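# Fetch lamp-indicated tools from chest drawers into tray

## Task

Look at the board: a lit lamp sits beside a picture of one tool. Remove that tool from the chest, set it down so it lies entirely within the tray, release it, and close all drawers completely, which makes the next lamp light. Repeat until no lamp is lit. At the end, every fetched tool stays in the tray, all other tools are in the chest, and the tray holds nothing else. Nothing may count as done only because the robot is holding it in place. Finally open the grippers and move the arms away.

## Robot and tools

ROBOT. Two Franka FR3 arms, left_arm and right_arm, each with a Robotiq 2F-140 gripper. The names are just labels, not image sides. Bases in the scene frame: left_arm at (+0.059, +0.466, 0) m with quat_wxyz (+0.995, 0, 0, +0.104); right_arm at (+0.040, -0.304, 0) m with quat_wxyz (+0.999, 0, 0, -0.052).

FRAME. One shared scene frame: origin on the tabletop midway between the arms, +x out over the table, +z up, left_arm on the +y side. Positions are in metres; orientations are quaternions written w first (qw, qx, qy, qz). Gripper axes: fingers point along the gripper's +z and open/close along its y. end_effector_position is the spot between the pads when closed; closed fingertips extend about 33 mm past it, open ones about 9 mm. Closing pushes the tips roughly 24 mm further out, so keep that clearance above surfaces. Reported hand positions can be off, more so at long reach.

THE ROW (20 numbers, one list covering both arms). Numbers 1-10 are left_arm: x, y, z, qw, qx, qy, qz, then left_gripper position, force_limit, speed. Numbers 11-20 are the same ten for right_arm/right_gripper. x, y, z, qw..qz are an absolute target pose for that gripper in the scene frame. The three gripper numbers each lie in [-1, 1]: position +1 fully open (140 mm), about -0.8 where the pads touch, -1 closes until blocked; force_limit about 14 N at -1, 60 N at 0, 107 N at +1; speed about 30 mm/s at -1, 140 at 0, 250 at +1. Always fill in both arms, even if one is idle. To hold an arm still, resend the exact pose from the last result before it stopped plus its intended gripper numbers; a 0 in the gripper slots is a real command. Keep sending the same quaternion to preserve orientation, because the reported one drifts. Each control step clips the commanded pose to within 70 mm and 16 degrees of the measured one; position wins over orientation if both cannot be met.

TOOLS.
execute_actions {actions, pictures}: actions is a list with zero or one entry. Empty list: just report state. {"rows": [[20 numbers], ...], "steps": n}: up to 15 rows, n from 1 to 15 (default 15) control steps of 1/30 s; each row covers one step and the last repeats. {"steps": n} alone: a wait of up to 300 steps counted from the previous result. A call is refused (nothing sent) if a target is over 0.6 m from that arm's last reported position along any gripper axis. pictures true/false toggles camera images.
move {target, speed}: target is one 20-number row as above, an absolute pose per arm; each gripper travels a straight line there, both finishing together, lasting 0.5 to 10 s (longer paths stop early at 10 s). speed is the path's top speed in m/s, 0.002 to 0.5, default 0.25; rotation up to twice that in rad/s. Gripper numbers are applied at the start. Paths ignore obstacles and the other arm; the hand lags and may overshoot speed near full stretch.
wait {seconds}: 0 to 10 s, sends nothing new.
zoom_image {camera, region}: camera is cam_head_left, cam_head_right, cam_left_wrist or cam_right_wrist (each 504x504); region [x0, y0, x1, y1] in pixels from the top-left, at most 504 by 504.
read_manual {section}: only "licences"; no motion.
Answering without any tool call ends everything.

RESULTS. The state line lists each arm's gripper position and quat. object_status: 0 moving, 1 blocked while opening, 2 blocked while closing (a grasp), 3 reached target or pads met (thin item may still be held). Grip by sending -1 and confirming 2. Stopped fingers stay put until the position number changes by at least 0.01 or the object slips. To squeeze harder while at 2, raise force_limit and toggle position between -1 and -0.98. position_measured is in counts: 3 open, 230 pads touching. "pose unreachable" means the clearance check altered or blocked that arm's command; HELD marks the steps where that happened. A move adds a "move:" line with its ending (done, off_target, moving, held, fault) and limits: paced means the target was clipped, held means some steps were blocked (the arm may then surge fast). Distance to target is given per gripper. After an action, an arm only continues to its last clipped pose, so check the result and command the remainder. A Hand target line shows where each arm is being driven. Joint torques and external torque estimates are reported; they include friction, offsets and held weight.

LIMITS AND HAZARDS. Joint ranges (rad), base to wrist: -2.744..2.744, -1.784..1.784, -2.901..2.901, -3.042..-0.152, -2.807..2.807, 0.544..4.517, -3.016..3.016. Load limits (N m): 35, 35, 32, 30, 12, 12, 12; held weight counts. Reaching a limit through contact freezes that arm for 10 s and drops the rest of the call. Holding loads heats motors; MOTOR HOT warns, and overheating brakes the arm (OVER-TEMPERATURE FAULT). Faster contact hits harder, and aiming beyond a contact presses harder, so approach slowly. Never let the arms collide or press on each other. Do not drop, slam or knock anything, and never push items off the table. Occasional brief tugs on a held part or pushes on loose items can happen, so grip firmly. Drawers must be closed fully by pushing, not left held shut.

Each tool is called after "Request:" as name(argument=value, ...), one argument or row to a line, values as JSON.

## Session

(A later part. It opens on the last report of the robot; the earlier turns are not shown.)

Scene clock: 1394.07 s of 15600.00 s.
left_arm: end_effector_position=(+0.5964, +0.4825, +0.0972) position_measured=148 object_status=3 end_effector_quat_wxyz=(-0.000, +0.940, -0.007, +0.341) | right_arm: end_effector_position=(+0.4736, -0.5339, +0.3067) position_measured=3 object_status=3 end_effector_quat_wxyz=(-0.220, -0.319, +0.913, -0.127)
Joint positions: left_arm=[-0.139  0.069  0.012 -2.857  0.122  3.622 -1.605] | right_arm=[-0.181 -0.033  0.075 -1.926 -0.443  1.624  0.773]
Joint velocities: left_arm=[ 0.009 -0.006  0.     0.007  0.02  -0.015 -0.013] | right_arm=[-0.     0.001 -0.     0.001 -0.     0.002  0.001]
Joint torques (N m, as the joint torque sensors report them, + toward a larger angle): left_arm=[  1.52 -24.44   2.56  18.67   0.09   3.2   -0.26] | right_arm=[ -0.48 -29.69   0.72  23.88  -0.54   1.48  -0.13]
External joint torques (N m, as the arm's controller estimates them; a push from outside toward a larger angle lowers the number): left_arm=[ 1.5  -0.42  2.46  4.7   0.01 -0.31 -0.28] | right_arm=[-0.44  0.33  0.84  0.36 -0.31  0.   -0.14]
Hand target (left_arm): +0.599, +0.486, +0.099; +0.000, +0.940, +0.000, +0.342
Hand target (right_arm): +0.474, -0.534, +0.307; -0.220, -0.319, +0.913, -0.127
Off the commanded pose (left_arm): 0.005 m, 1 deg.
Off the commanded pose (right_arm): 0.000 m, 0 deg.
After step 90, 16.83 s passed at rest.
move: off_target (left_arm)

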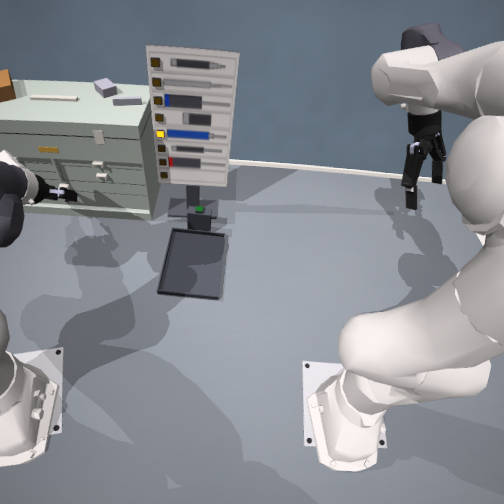

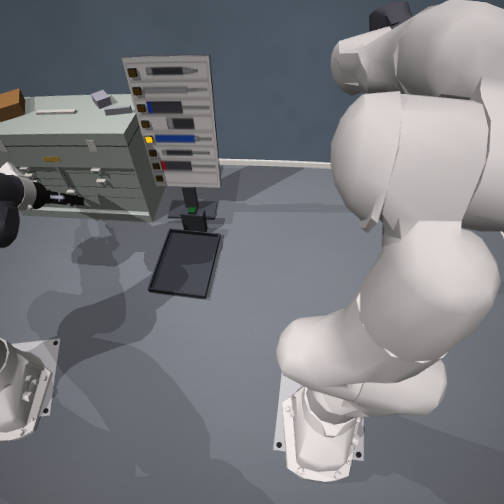

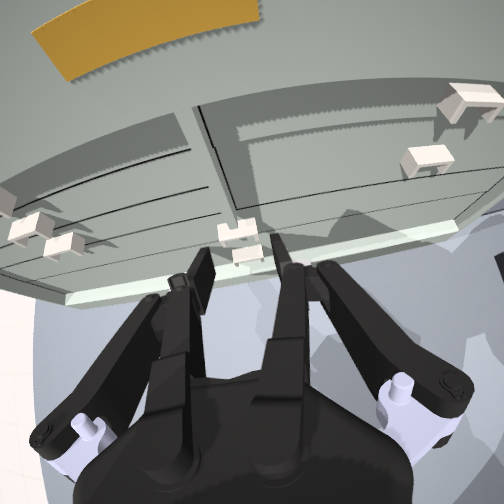

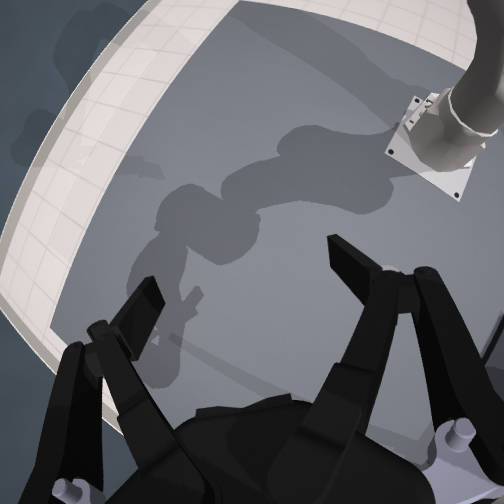

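Request:
execute_actions(
  actions=[
    {"rows":[[0.597,0.484,0.099,0,0.94,0,0.342,-1,0,-0.5,0.4736,-0.5339,0.3067,-0.220,-0.319,0.913,-0.127,1,0,0]],"steps":15},
  ],
  pictures=false,
)

Request:
wait(
  seconds=0.4,
)

Request:
zoom_image(
  camera="cam_left_wrist",
  region=[150,150,350,320],
)

Scene clock: 1406.37 s of 15600.00 s.
left_arm: end_effector_position=(+0.5948, +0.4797, +0.0962) position_measured=212 object_status=0 end_effector_quat_wxyz=(+0.001, +0.941, -0.007, +0.339) | right_arm: end_effector_position=(+0.4736, -0.5339, +0.3067) position_measured=3 object_status=3 end_effector_quat_wxyz=(-0.220, -0.319, +0.913, -0.127)
Joint positions: left_arm=[-0.142  0.066  0.01  -2.859  0.121  3.618 -1.609] | right_arm=[-0.181 -0.033  0.075 -1.926 -0.443  1.624  0.773]
Joint velocities: left_arm=[-0.     0.002 -0.     0.    -0.011 -0.002 -0.001] | right_arm=[-0.     0.     0.     0.001  0.    -0.     0.   ]
Joint torques (N m, as the joint torque sensors report them, + toward a larger angle): left_arm=[  1.2  -26.25   2.56  15.66  -1.29   3.98  -0.11] | right_arm=[  0.06 -29.49   1.06  23.64  -0.53   1.53  -0.11]
External joint torques (N m, as the arm's controller estimates them; a push from outside toward a larger angle lowers the number): left_arm=[ 1.18 -2.41  2.5   1.78 -1.43  0.49 -0.13] | right_arm=[ 0.11  0.61  1.19  0.08 -0.3   0.05 -0.12]
Hand target (left_arm): +0.597, +0.484, +0.099; +0.000, +0.940, +0.000, +0.342
Hand target (right_arm): +0.474, -0.534, +0.307; -0.220, -0.319, +0.913, -0.127
Off the commanded pose (left_arm): 0.006 m, 1 deg.
Off the commanded pose (right_arm): 0.000 m, 0 deg.
Steps of this call (steps 1 to 90: nothing new was sent; then 8.80 s passed at rest; steps 91 to 105: all 15 steps of this action). Readings (end_effector_position | what the end effector reports):
91: left_arm (+0.5961, +0.4818, +0.0972) | right_arm (+0.4736, -0.5339, +0.3067) | left_arm position_measured=148 object_status=0 | right_arm position_measured=3 object_status=3
92: left_arm (+0.5959, +0.4808, +0.0972) | right_arm (+0.4736, -0.5339, +0.3067) | left_arm position_measured=152 object_status=0 | right_arm position_measured=3 object_status=3
94: left_arm (+0.5956, +0.4796, +0.0970) | right_arm (+0.4736, -0.5339, +0.3067) | left_arm position_measured=161 object_status=0 | right_arm position_measured=3 object_status=3
98: left_arm (+0.5951, +0.4793, +0.0965) | right_arm (+0.4736, -0.5339, +0.3067) | left_arm position_measured=180 object_status=0 | right_arm position_measured=3 object_status=3
105: the state above

Scene clock: 1406.77 s of 15600.00 s.
left_arm: end_effector_position=(+0.5948, +0.4801, +0.0961) position_measured=233 object_status=3 end_effector_quat_wxyz=(+0.001, +0.941, -0.006, +0.339) | right_arm: end_effector_position=(+0.4736, -0.5339, +0.3067) position_measured=3 object_status=3 end_effector_quat_wxyz=(-0.220, -0.319, +0.913, -0.127)
Joint positions: left_arm=[-0.142  0.066  0.01  -2.859  0.12   3.618 -1.609] | right_arm=[-0.181 -0.033  0.075 -1.926 -0.443  1.624  0.773]
Joint velocities: left_arm=[-0.001  0.    -0.001 -0.     0.     0.     0.001] | right_arm=[ 0.002 -0.     0.    -0.002  0.    -0.001  0.001]
Joint torques (N m, as the joint torque sensors report them, + toward a larger angle): left_arm=[  1.14 -26.34   2.62  15.75  -1.1    3.83  -0.08] | right_arm=[ -0.05 -29.59   0.82  23.73  -0.51   1.49  -0.07]
External joint torques (N m, as the arm's controller estimates them; a push from outside toward a larger angle lowers the number): left_arm=[ 1.16 -2.51  2.59  1.91 -1.21  0.34 -0.1 ] | right_arm=[-0.1   0.54  0.85  0.15 -0.29  0.   -0.08]
Hand target (left_arm): +0.597, +0.484, +0.099; +0.000, +0.940, +0.000, +0.342
Hand target (right_arm): +0.474, -0.534, +0.307; -0.220, -0.319, +0.913, -0.127
Off the commanded pose (left_arm): 0.005 m, 1 deg.
Off the commanded pose (right_arm): 0.000 m, 0 deg.
Steps of this call (steps 1 to 12: nothing new was sent). Readings (end_effector_position | what the end effector reports):
1: left_arm (+0.5948, +0.4798, +0.0961) | right_arm (+0.4736, -0.5339, +0.3067) | left_arm position_measured=217 object_status=0 | right_arm position_measured=3 object_status=3
2: left_arm (+0.5948, +0.4799, +0.0961) | right_arm (+0.4736, -0.5339, +0.3067) | left_arm position_measured=221 object_status=0 | right_arm position_measured=3 object_status=3
4: left_arm (+0.5948, +0.4800, +0.0961) | right_arm (+0.4736, -0.5339, +0.3067) | left_arm position_measured=230 object_status=0 | right_arm position_measured=3 object_status=3
8: left_arm (+0.5948, +0.4800, +0.0961) | right_arm (+0.4736, -0.5339, +0.3067) | left_arm position_measured=233 object_status=0 | right_arm position_measured=3 object_status=3
12: the state above

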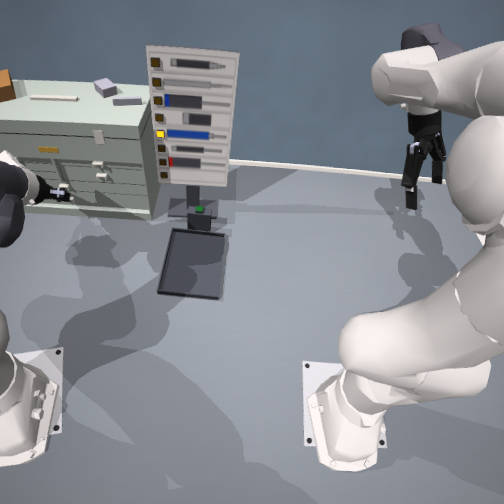

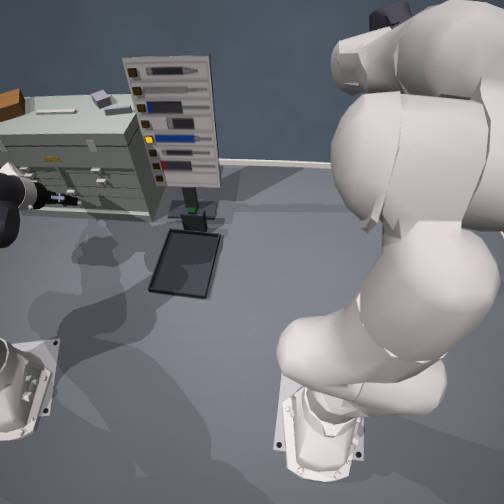

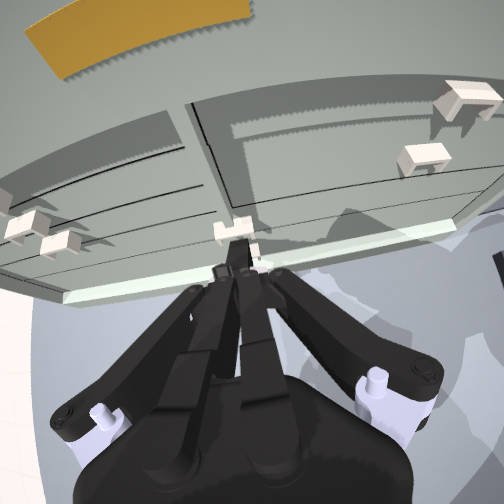

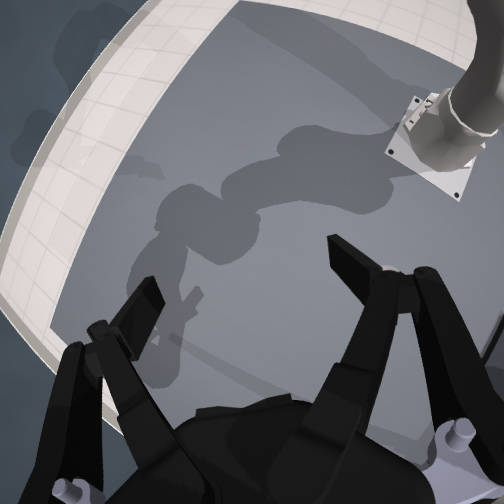

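Region (150, 150, 350, 320) of cam_left_wrist's 504x504 image, scaled by 2.520, with more detail than that image has; it fills the top 428 rows of this view, and the rest is white.

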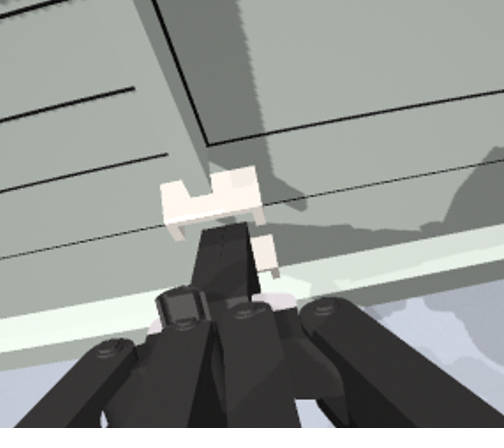

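Request:
execute_actions(
  actions=[
    {"rows":[[0.596,0.482,0.1,0,0.94,0,0.342,-0.15,0,0,0.4736,-0.5339,0.3067,-0.220,-0.319,0.913,-0.127,1,0,0]],"steps":15},
  ],
  pictures=false,
)

Request:
move(
  target=[0.609,0.483,0.101,0,0.94,0,0.342,-0.15,0,0,0.4736,-0.5339,0.3067,-0.220,-0.319,0.913,-0.127,1,0,0],
  speed=0.02,
)

Request:
zoom_image(
  camera="cam_left_wrist",
  region=[150,150,350,320],
)

Scene clock: 1417.27 s of 15600.00 s.
left_arm: end_effector_position=(+0.5950, +0.4835, +0.0985) position_measured=148 object_status=0 end_effector_quat_wxyz=(-0.000, +0.940, +0.001, +0.340) | right_arm: end_effector_position=(+0.4736, -0.5339, +0.3067) position_measured=3 object_status=3 end_effector_quat_wxyz=(-0.220, -0.319, +0.913, -0.127)
Joint positions: left_arm=[-0.143  0.059  0.011 -2.861  0.105  3.616 -1.609] | right_arm=[-0.181 -0.033  0.075 -1.926 -0.443  1.624  0.773]
Joint velocities: left_arm=[-0.    -0.    -0.    -0.     0.001 -0.     0.001] | right_arm=[ 0.001 -0.001 -0.     0.     0.    -0.    -0.001]
Joint torques (N m, as the joint torque sensors report them, + toward a larger angle): left_arm=[ -1.25 -25.7   -0.06  14.94  -0.36   3.82   0.07] | right_arm=[ -0.08 -29.88   0.81  23.96  -0.5    1.52  -0.11]
External joint torques (N m, as the arm's controller estimates them; a push from outside toward a larger angle lowers the number): left_arm=[-1.23 -1.97 -0.1   1.02 -0.48  0.33  0.05] | right_arm=[-0.1   0.39  0.85  0.3  -0.27  0.02 -0.12]
Hand target (left_arm): +0.596, +0.482, +0.100; +0.000, +0.940, +0.000, +0.342
Hand target (right_arm): +0.474, -0.534, +0.307; -0.220, -0.319, +0.913, -0.127
Off the commanded pose (left_arm): 0.002 m, 0 deg.
Off the commanded pose (right_arm): 0.000 m, 0 deg.
Steps of this call (steps 1 to 90: nothing new was sent; then 7.00 s passed at rest; steps 91 to 105: all 15 steps of this action). Readings (end_effector_position | what the end effector reports):
91: left_arm (+0.5947, +0.4802, +0.0963) | right_arm (+0.4736, -0.5339, +0.3067) | left_arm position_measured=233 object_status=0 | right_arm position_measured=3 object_status=3
92: left_arm (+0.5946, +0.4809, +0.0967) | right_arm (+0.4736, -0.5339, +0.3067) | left_arm position_measured=231 object_status=0 | right_arm position_measured=3 object_status=3
94: left_arm (+0.5945, +0.4824, +0.0972) | right_arm (+0.4736, -0.5339, +0.3067) | left_arm position_measured=211 object_status=0 | right_arm position_measured=3 object_status=3
98: left_arm (+0.5947, +0.4834, +0.0978) | right_arm (+0.4736, -0.5339, +0.3067) | left_arm position_measured=181 object_status=0 | right_arm position_measured=3 object_status=3
105: the state above

Scene clock: 1418.43 s of 15600.00 s.
left_arm: end_effector_position=(+0.6006, +0.4833, +0.0984) position_measured=148 object_status=3 end_effector_quat_wxyz=(-0.001, +0.941, -0.002, +0.338) | right_arm: end_effector_position=(+0.4736, -0.5339, +0.3067) position_measured=3 object_status=3 end_effector_quat_wxyz=(-0.220, -0.319, +0.913, -0.127)
Joint positions: left_arm=[-0.143  0.067  0.011 -2.842  0.11   3.6   -1.607] | right_arm=[-0.181 -0.033  0.075 -1.926 -0.443  1.624  0.773]
Joint velocities: left_arm=[ 0.002 -0.001 -0.002  0.004  0.001 -0.002  0.001] | right_arm=[-0.    -0.     0.001  0.001  0.001  0.001 -0.   ]
Joint torques (N m, as the joint torque sensors report them, + toward a larger angle): left_arm=[ -0.71 -18.28   0.49  27.58  -0.15   3.37  -0.32] | right_arm=[ -0.19 -29.5    0.79  23.45  -0.47   1.45  -0.15]
External joint torques (N m, as the arm's controller estimates them; a push from outside toward a larger angle lowers the number): left_arm=[-0.74  6.    0.41 13.36 -0.25 -0.13 -0.34] | right_arm=[-0.14  0.63  0.91 -0.16 -0.24 -0.05 -0.16]
Hand target (left_arm): +0.609, +0.483, +0.101; -0.000, +0.940, -0.000, +0.342
Hand target (right_arm): +0.474, -0.534, +0.307; -0.220, -0.319, +0.913, -0.127
Off the commanded pose (left_arm): 0.009 m, 0 deg.
Off the commanded pose (right_arm): 0.000 m, 0 deg.
move: off_target (left_arm)

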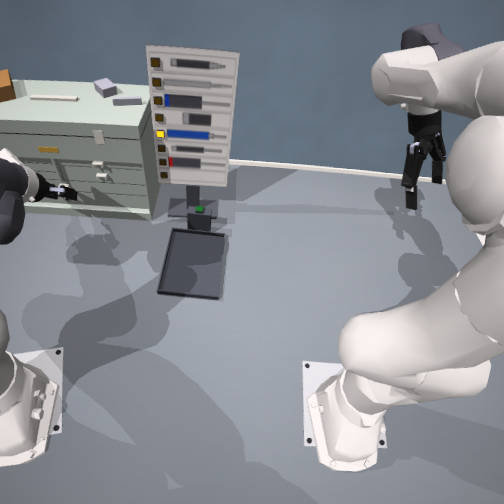

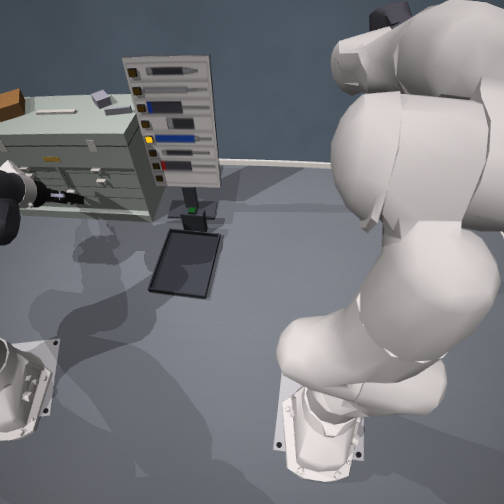

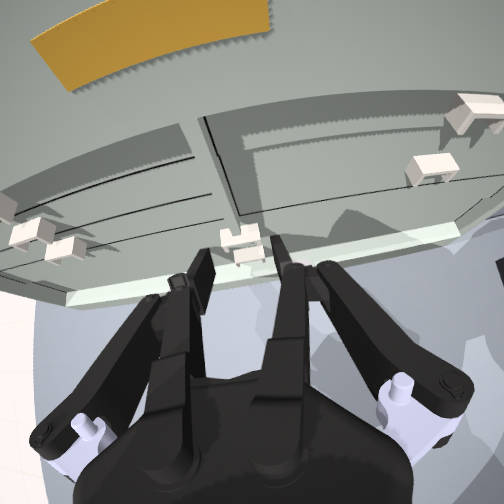

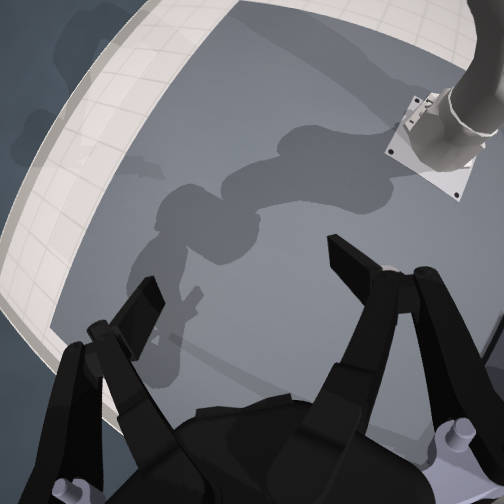

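Region (150, 150, 350, 320) of cam_left_wrist's 504x504 image, scaled by 2.520, with more detail than that image has; it fills the top 428 rows of this view, and the rest is white.

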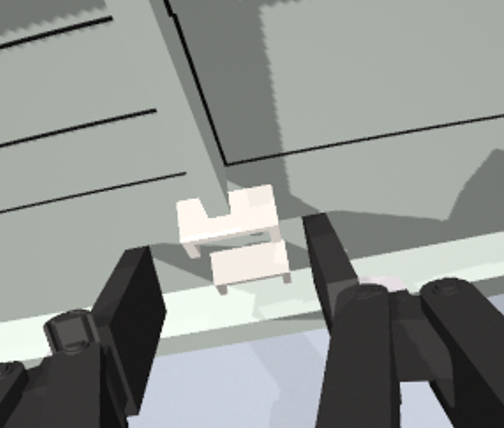

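Request:
move(
  target=[0.597,0.483,0.113,0,0.94,0,0.342,-0.15,0,0,0.4736,-0.5339,0.3067,-0.220,-0.319,0.913,-0.127,1,0,0],
  speed=0.03,
)

Request:
move(
  target=[0.603,0.483,0.113,0,0.94,0,0.342,-0.15,0,0,0.4736,-0.5339,0.3067,-0.220,-0.319,0.913,-0.127,1,0,0],
  speed=0.02,
)

Request:
zoom_image(
  camera="cam_left_wrist",
  region=[150,150,350,320],
)

Scene clock: 1443.73 s of 15600.00 s.
left_arm: end_effector_position=(+0.5956, +0.4816, +0.1100) position_measured=148 object_status=3 end_effector_quat_wxyz=(-0.001, +0.941, -0.004, +0.339) | right_arm: end_effector_position=(+0.4736, -0.5339, +0.3067) position_measured=3 object_status=3 end_effector_quat_wxyz=(-0.220, -0.319, +0.913, -0.127)
Joint positions: left_arm=[-0.142  0.012  0.011 -2.864  0.123  3.569 -1.616] | right_arm=[-0.181 -0.033  0.075 -1.926 -0.443  1.624  0.773]
Joint velocities: left_arm=[-0.    -0.006  0.001 -0.     0.009 -0.008 -0.013] | right_arm=[ 0.    -0.     0.001 -0.    -0.    -0.     0.001]
Joint torques (N m, as the joint torque sensors report them, + toward a larger angle): left_arm=[  0.91 -25.95   1.18  15.4    0.85   3.97  -0.23] | right_arm=[ -0.22 -29.54   0.67  23.52  -0.47   1.49  -0.14]
External joint torques (N m, as the arm's controller estimates them; a push from outside toward a larger angle lowers the number): left_arm=[ 0.89 -3.1   1.14  0.65  0.74  0.5  -0.25] | right_arm=[-0.22  0.58  0.74 -0.04 -0.25  0.01 -0.15]
Hand target (left_arm): +0.597, +0.483, +0.113; +0.000, +0.940, +0.000, +0.342
Hand target (right_arm): +0.474, -0.534, +0.307; -0.220, -0.319, +0.913, -0.127
Off the commanded pose (left_arm): 0.004 m, 1 deg.
Off the commanded pose (right_arm): 0.000 m, 0 deg.
After step 90, 21.53 s passed at rest.
move: off_target (left_arm)

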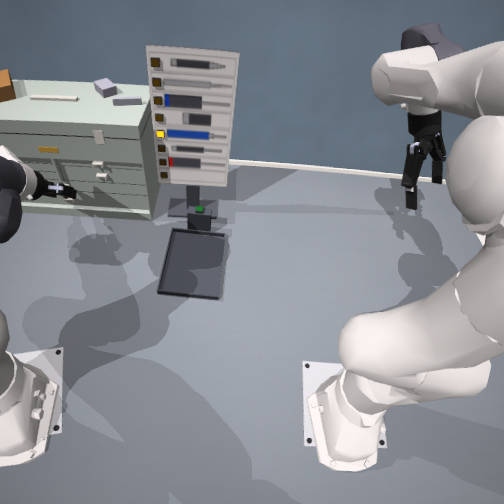

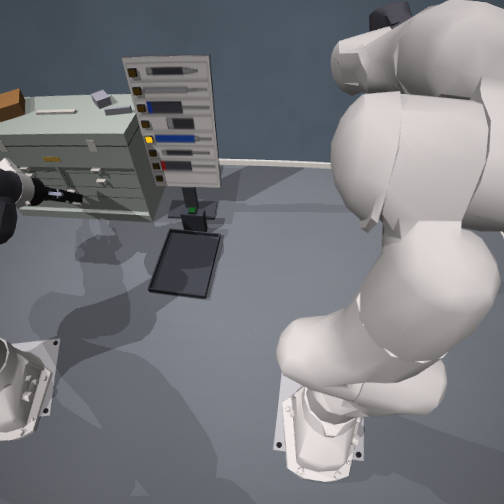

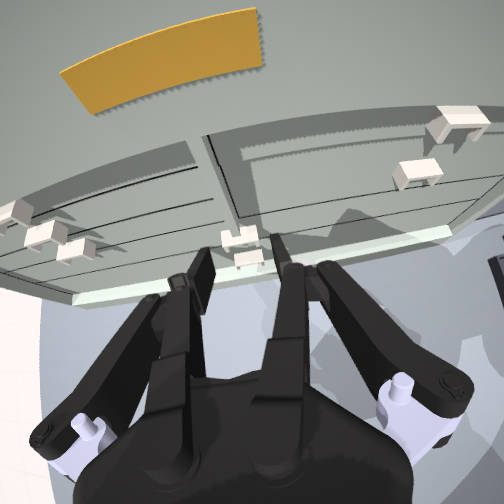

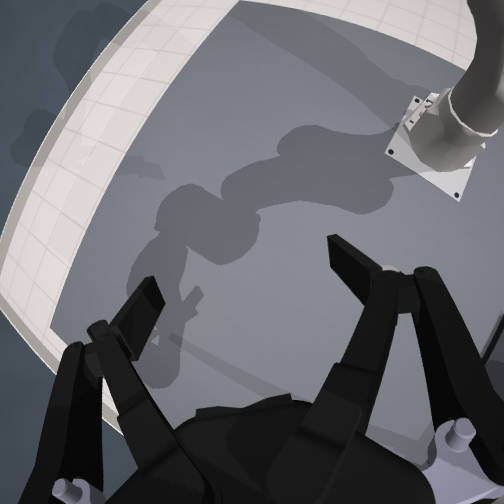

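Scene clock: 1444.43 s of 15600.00 s.
left_arm: end_effector_position=(+0.5977, +0.4816, +0.1097) position_measured=148 object_status=3 end_effector_quat_wxyz=(-0.001, +0.941, -0.005, +0.338) | right_arm: end_effector_position=(+0.4736, -0.5339, +0.3067) position_measured=3 object_status=3 end_effector_quat_wxyz=(-0.220, -0.319, +0.913, -0.127)
Joint positions: left_arm=[-0.142  0.016  0.011 -2.856  0.125  3.562 -1.616] | right_arm=[-0.181 -0.033  0.075 -1.926 -0.443  1.624  0.773]
Joint velocities: left_arm=[ 0.     0.001 -0.001  0.001  0.002 -0.003  0.   ] | right_arm=[ 0.     0.    -0.     0.     0.     0.     0.001]
Joint torques (N m, as the joint torque sensors report them, + toward a larger angle): left_arm=[  0.93 -21.63   1.45  23.     0.03   3.69  -0.4 ] | right_arm=[  0.01 -29.84   0.97  24.04  -0.5    1.45  -0.09]
External joint torques (N m, as the arm's controller estimates them; a push from outside toward a larger angle lowers the number): left_arm=[ 0.98  1.55  1.49  8.12 -0.1   0.2  -0.42] | right_arm=[-0.04  0.36  0.99  0.41 -0.28 -0.04 -0.1 ]
Hand target (left_arm): +0.603, +0.483, +0.113; -0.000, +0.940, -0.000, +0.342
Hand target (right_arm): +0.474, -0.534, +0.307; -0.220, -0.319, +0.913, -0.127
Off the commanded pose (left_arm): 0.006 m, 1 deg.
Off the commanded pose (right_arm): 0.000 m, 0 deg.
move: off_target (left_arm)

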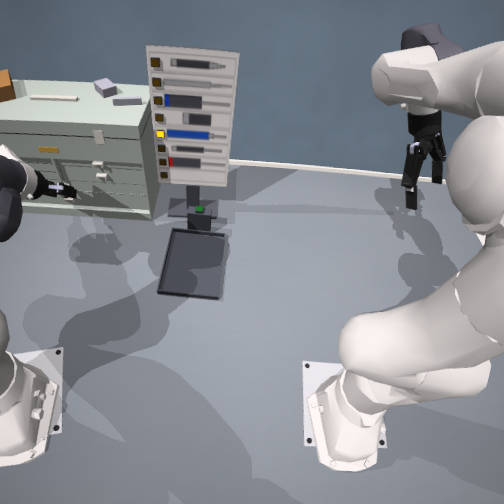

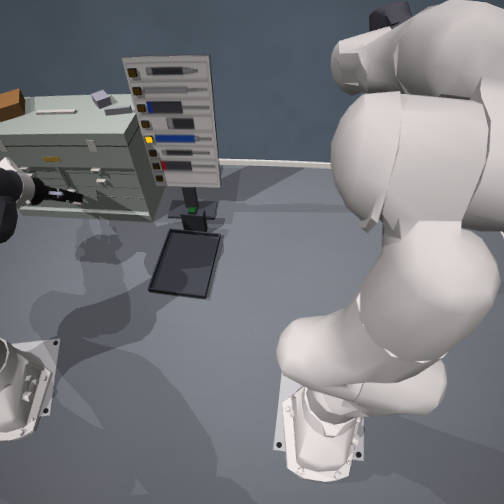

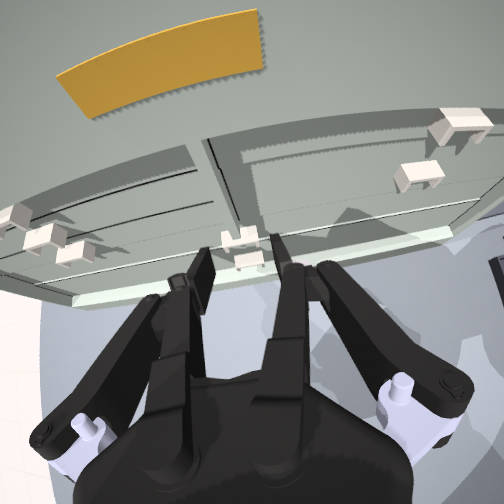

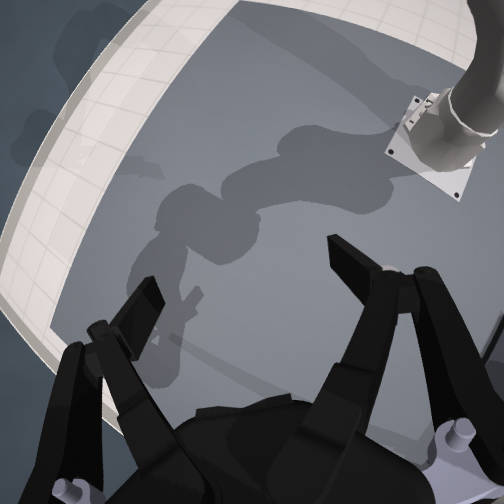

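Region (150, 150, 350, 320) of cam_left_wrist's 504x504 image, scaled by 2.520, with more detail than that image has; it fills the top 428 rows of this view, and the rest is white.

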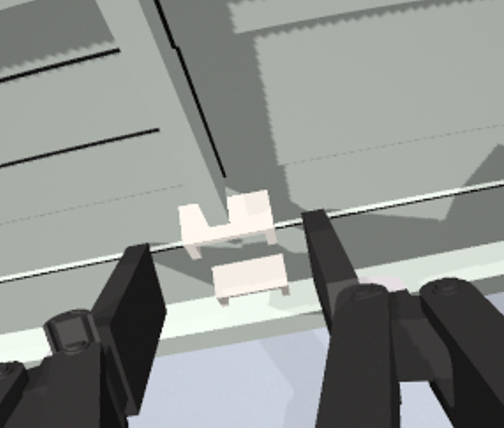

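Request:
execute_actions(
  actions=[
    {"rows":[[0.597,0.483,0.114,0,0.94,0,0.342,-0.15,0,-0.5,0.4736,-0.5339,0.3067,-0.220,-0.319,0.913,-0.127,1,0,0],[0.597,0.483,0.114,0,0.94,0,0.342,-0.15,0,-0.5,0.4736,-0.5339,0.3067,-0.220,-0.319,0.913,-0.127,1,0,0],[0.597,0.483,0.114,0,0.94,0,0.342,-0.15,0,-0.5,0.4736,-0.5339,0.3067,-0.220,-0.319,0.913,-0.127,1,0,0],[0.597,0.483,0.114,0,0.94,0,0.342,-1,0,-0.5,0.4736,-0.5339,0.3067,-0.220,-0.319,0.913,-0.127,1,0,0]],"steps":15},
  ],
  pictures=false,
)

Request:
wait(
  seconds=0.4,
)

Request:
zoom_image(
  camera="cam_left_wrist",
  region=[150,150,350,320],
)

Scene clock: 1458.60 s of 15600.00 s.
left_arm: end_effector_position=(+0.5947, +0.4788, +0.1108) position_measured=195 object_status=0 end_effector_quat_wxyz=(+0.000, +0.941, -0.008, +0.338) | right_arm: end_effector_position=(+0.4736, -0.5339, +0.3067) position_measured=3 object_status=3 end_effector_quat_wxyz=(-0.220, -0.319, +0.913, -0.127)
Joint positions: left_arm=[-0.143  0.006  0.009 -2.865  0.13   3.562 -1.618] | right_arm=[-0.181 -0.033  0.075 -1.926 -0.443  1.624  0.773]
Joint velocities: left_arm=[ 0.    -0.001 -0.     0.     0.001  0.    -0.004] | right_arm=[-0.001 -0.    -0.001  0.    -0.001  0.001  0.001]
Joint torques (N m, as the joint torque sensors report them, + toward a larger angle): left_arm=[  1.75 -25.27   3.4   16.73  -0.56   4.12  -0.24] | right_arm=[ -0.23 -29.83   1.03  23.88  -0.5    1.46  -0.1 ]
External joint torques (N m, as the arm's controller estimates them; a push from outside toward a larger angle lowers the number): left_arm=[ 1.75 -2.34  3.4   1.75 -0.67  0.61 -0.25] | right_arm=[-0.1   0.28  1.23  0.31 -0.26 -0.02 -0.11]
Hand target (left_arm): +0.597, +0.483, +0.114; +0.000, +0.940, +0.000, +0.342
Hand target (right_arm): +0.474, -0.534, +0.307; -0.220, -0.319, +0.913, -0.127
Off the commanded pose (left_arm): 0.006 m, 1 deg.
Off the commanded pose (right_arm): 0.000 m, 0 deg.
Steps of this call (steps 1 to 90: nothing new was sent; then 10.67 s passed at rest; steps 91 to 105: all 15 steps of this action). Readings (end_effector_position | what the end effector reports):
91: left_arm (+0.5969, +0.4815, +0.1100) | right_arm (+0.4736, -0.5339, +0.3067) | left_arm position_measured=148 object_status=3 | right_arm position_measured=3 object_status=3
92: left_arm (+0.5960, +0.4816, +0.1101) | right_arm (+0.4736, -0.5339, +0.3067) | left_arm position_measured=148 object_status=3 | right_arm position_measured=3 object_status=3
94: left_arm (+0.5956, +0.4815, +0.1106) | right_arm (+0.4736, -0.5339, +0.3067) | left_arm position_measured=148 object_status=0 | right_arm position_measured=3 object_status=3
98: left_arm (+0.5950, +0.4807, +0.1107) | right_arm (+0.4736, -0.5339, +0.3067) | left_arm position_measured=166 object_status=0 | right_arm position_measured=3 object_status=3
105: the state above

Scene clock: 1459.00 s of 15600.00 s.
left_arm: end_effector_position=(+0.5947, +0.4788, +0.1108) position_measured=195 object_status=2 end_effector_quat_wxyz=(+0.000, +0.941, -0.007, +0.338) | right_arm: end_effector_position=(+0.4736, -0.5339, +0.3067) position_measured=3 object_status=3 end_effector_quat_wxyz=(-0.220, -0.319, +0.913, -0.127)
Joint positions: left_arm=[-0.143  0.006  0.009 -2.865  0.13   3.562 -1.619] | right_arm=[-0.181 -0.033  0.075 -1.926 -0.443  1.624  0.773]
Joint velocities: left_arm=[-0.001 -0.001  0.    -0.001  0.001  0.    -0.001] | right_arm=[-0.001  0.001  0.001 -0.001  0.    -0.    -0.002]
Joint torques (N m, as the joint torque sensors report them, + toward a larger angle): left_arm=[  1.84 -25.38   3.08  16.82  -0.5    4.15  -0.29] | right_arm=[ -0.19 -29.71   0.98  23.45  -0.49   1.47  -0.13]
External joint torques (N m, as the arm's controller estimates them; a push from outside toward a larger angle lowers the number): left_arm=[ 1.85 -2.45  3.09  1.86 -0.63  0.64 -0.31] | right_arm=[-0.23  0.25  1.01 -0.02 -0.27 -0.01 -0.14]
Hand target (left_arm): +0.597, +0.483, +0.114; +0.000, +0.940, +0.000, +0.342
Hand target (right_arm): +0.474, -0.534, +0.307; -0.220, -0.319, +0.913, -0.127
Off the commanded pose (left_arm): 0.006 m, 1 deg.
Off the commanded pose (right_arm): 0.000 m, 0 deg.
Steps of this call (steps 1 to 12: nothing new was sent). Readings (end_effector_position | what the end effector reports):
1: left_arm (+0.5947, +0.4788, +0.1108) | right_arm (+0.4736, -0.5339, +0.3067) | left_arm position_measured=195 object_status=0 | right_arm position_measured=3 object_status=3
2: left_arm (+0.5947, +0.4788, +0.1108) | right_arm (+0.4736, -0.5339, +0.3067) | left_arm position_measured=195 object_status=0 | right_arm position_measured=3 object_status=3
4: left_arm (+0.5947, +0.4788, +0.1108) | right_arm (+0.4736, -0.5339, +0.3067) | left_arm position_measured=195 object_status=0 | right_arm position_measured=3 object_status=3
8: left_arm (+0.5947, +0.4788, +0.1108) | right_arm (+0.4736, -0.5339, +0.3067) | left_arm position_measured=195 object_status=2 | right_arm position_measured=3 object_status=3
12: the state above

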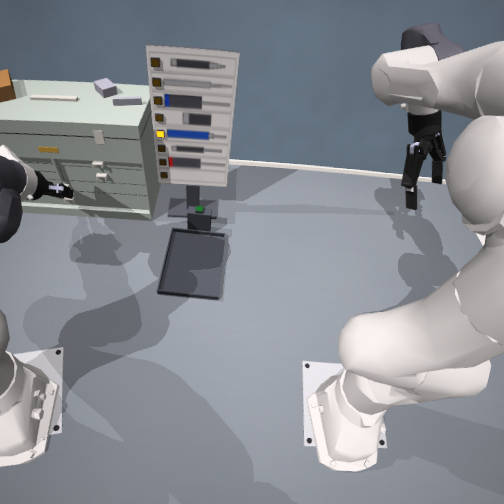

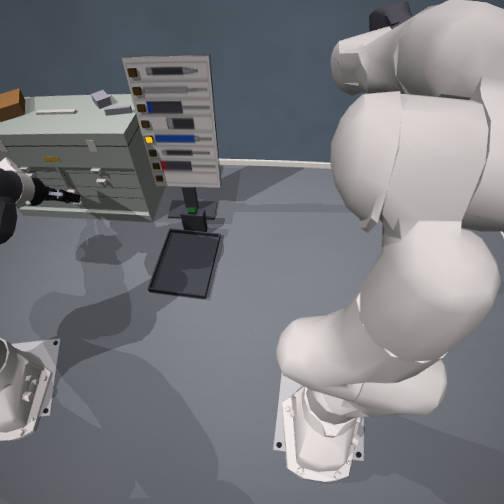

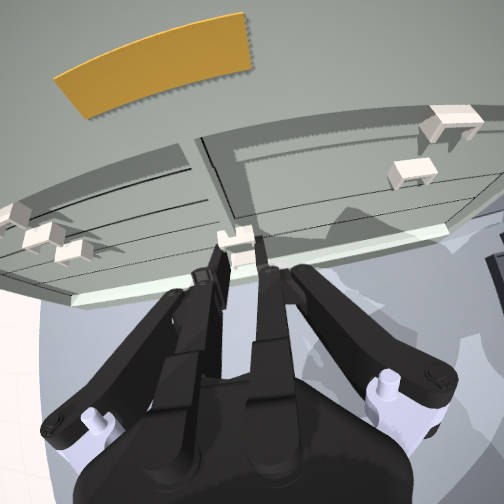

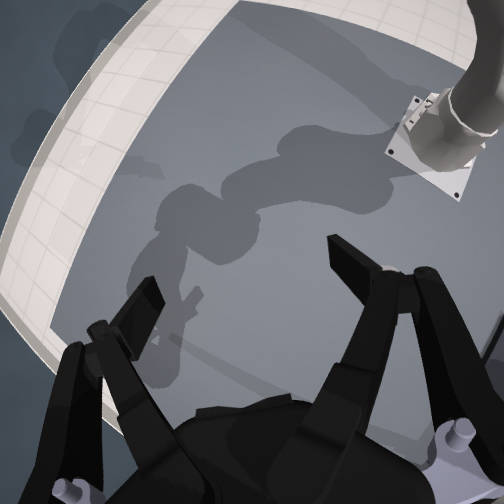

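Region (150, 150, 350, 320) of cam_left_wrist's 504x504 image, scaled by 2.520, with more detail than that image has; it fills the top 428 rows of this view, and the rest is white.

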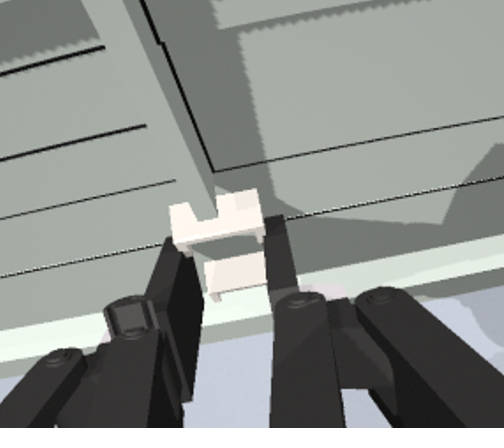

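Request:
move(
  target=[0.553,0.479,0.113,0,0.94,0,0.342,-1,0,-0.5,0.4736,-0.5339,0.3067,-0.220,-0.319,0.913,-0.127,1,0,0],
  speed=0.04,
)

Scene clock: 1465.67 s of 15600.00 s.
left_arm: end_effector_position=(+0.5524, +0.4794, +0.1106) position_measured=195 object_status=2 end_effector_quat_wxyz=(+0.000, +0.941, +0.001, +0.339) | right_arm: end_effector_position=(+0.4736, -0.5339, +0.3067) position_measured=3 object_status=3 end_effector_quat_wxyz=(-0.220, -0.319, +0.913, -0.127)
Joint positions: left_arm=[-0.143 -0.086  0.009 -2.996  0.106  3.602 -1.61 ] | right_arm=[-0.181 -0.033  0.075 -1.926 -0.443  1.624  0.773]
Joint velocities: left_arm=[ 0.    -0.003 -0.001 -0.004 -0.001  0.004  0.003] | right_arm=[ 0.001 -0.    -0.     0.001 -0.001  0.     0.001]
Joint torques (N m, as the joint torque sensors report them, + toward a larger angle): left_arm=[ -0.95 -21.55   0.2   12.94   0.11   4.42   0.11] | right_arm=[ -0.08 -29.53   0.86  23.63  -0.53   1.48  -0.09]
External joint torques (N m, as the arm's controller estimates them; a push from outside toward a larger angle lowers the number): left_arm=[-0.93 -2.54  0.29 -1.3  -0.01  0.9   0.09] | right_arm=[-0.02  0.55  0.99  0.06 -0.29 -0.01 -0.1 ]
Hand target (left_arm): +0.553, +0.479, +0.113; +0.001, +0.940, +0.000, +0.342
Hand target (right_arm): +0.474, -0.534, +0.307; -0.220, -0.319, +0.913, -0.127
Off the commanded pose (left_arm): 0.002 m, 0 deg.
Off the commanded pose (right_arm): 0.000 m, 0 deg.
After step 90, 2.33 s passed at rest.
move: done

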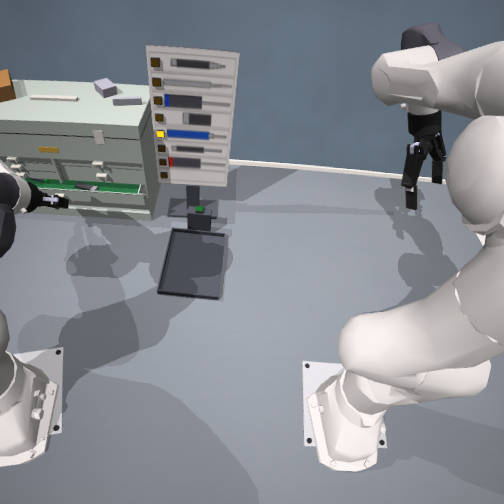

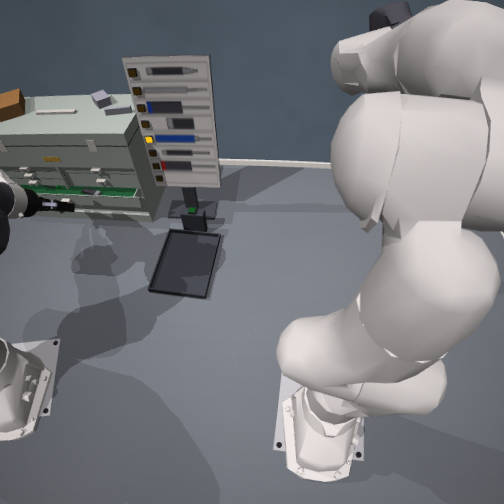

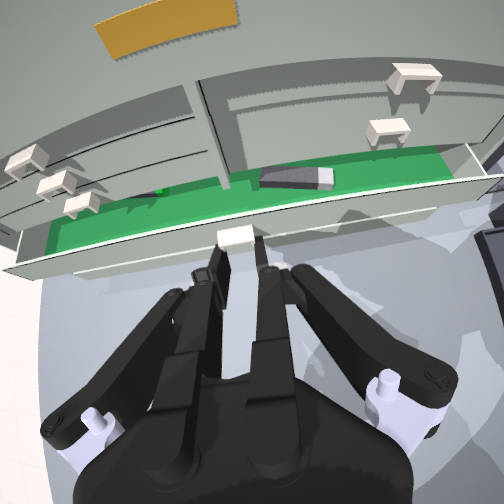

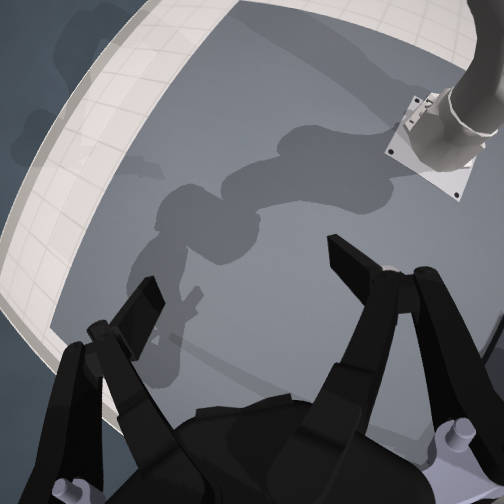

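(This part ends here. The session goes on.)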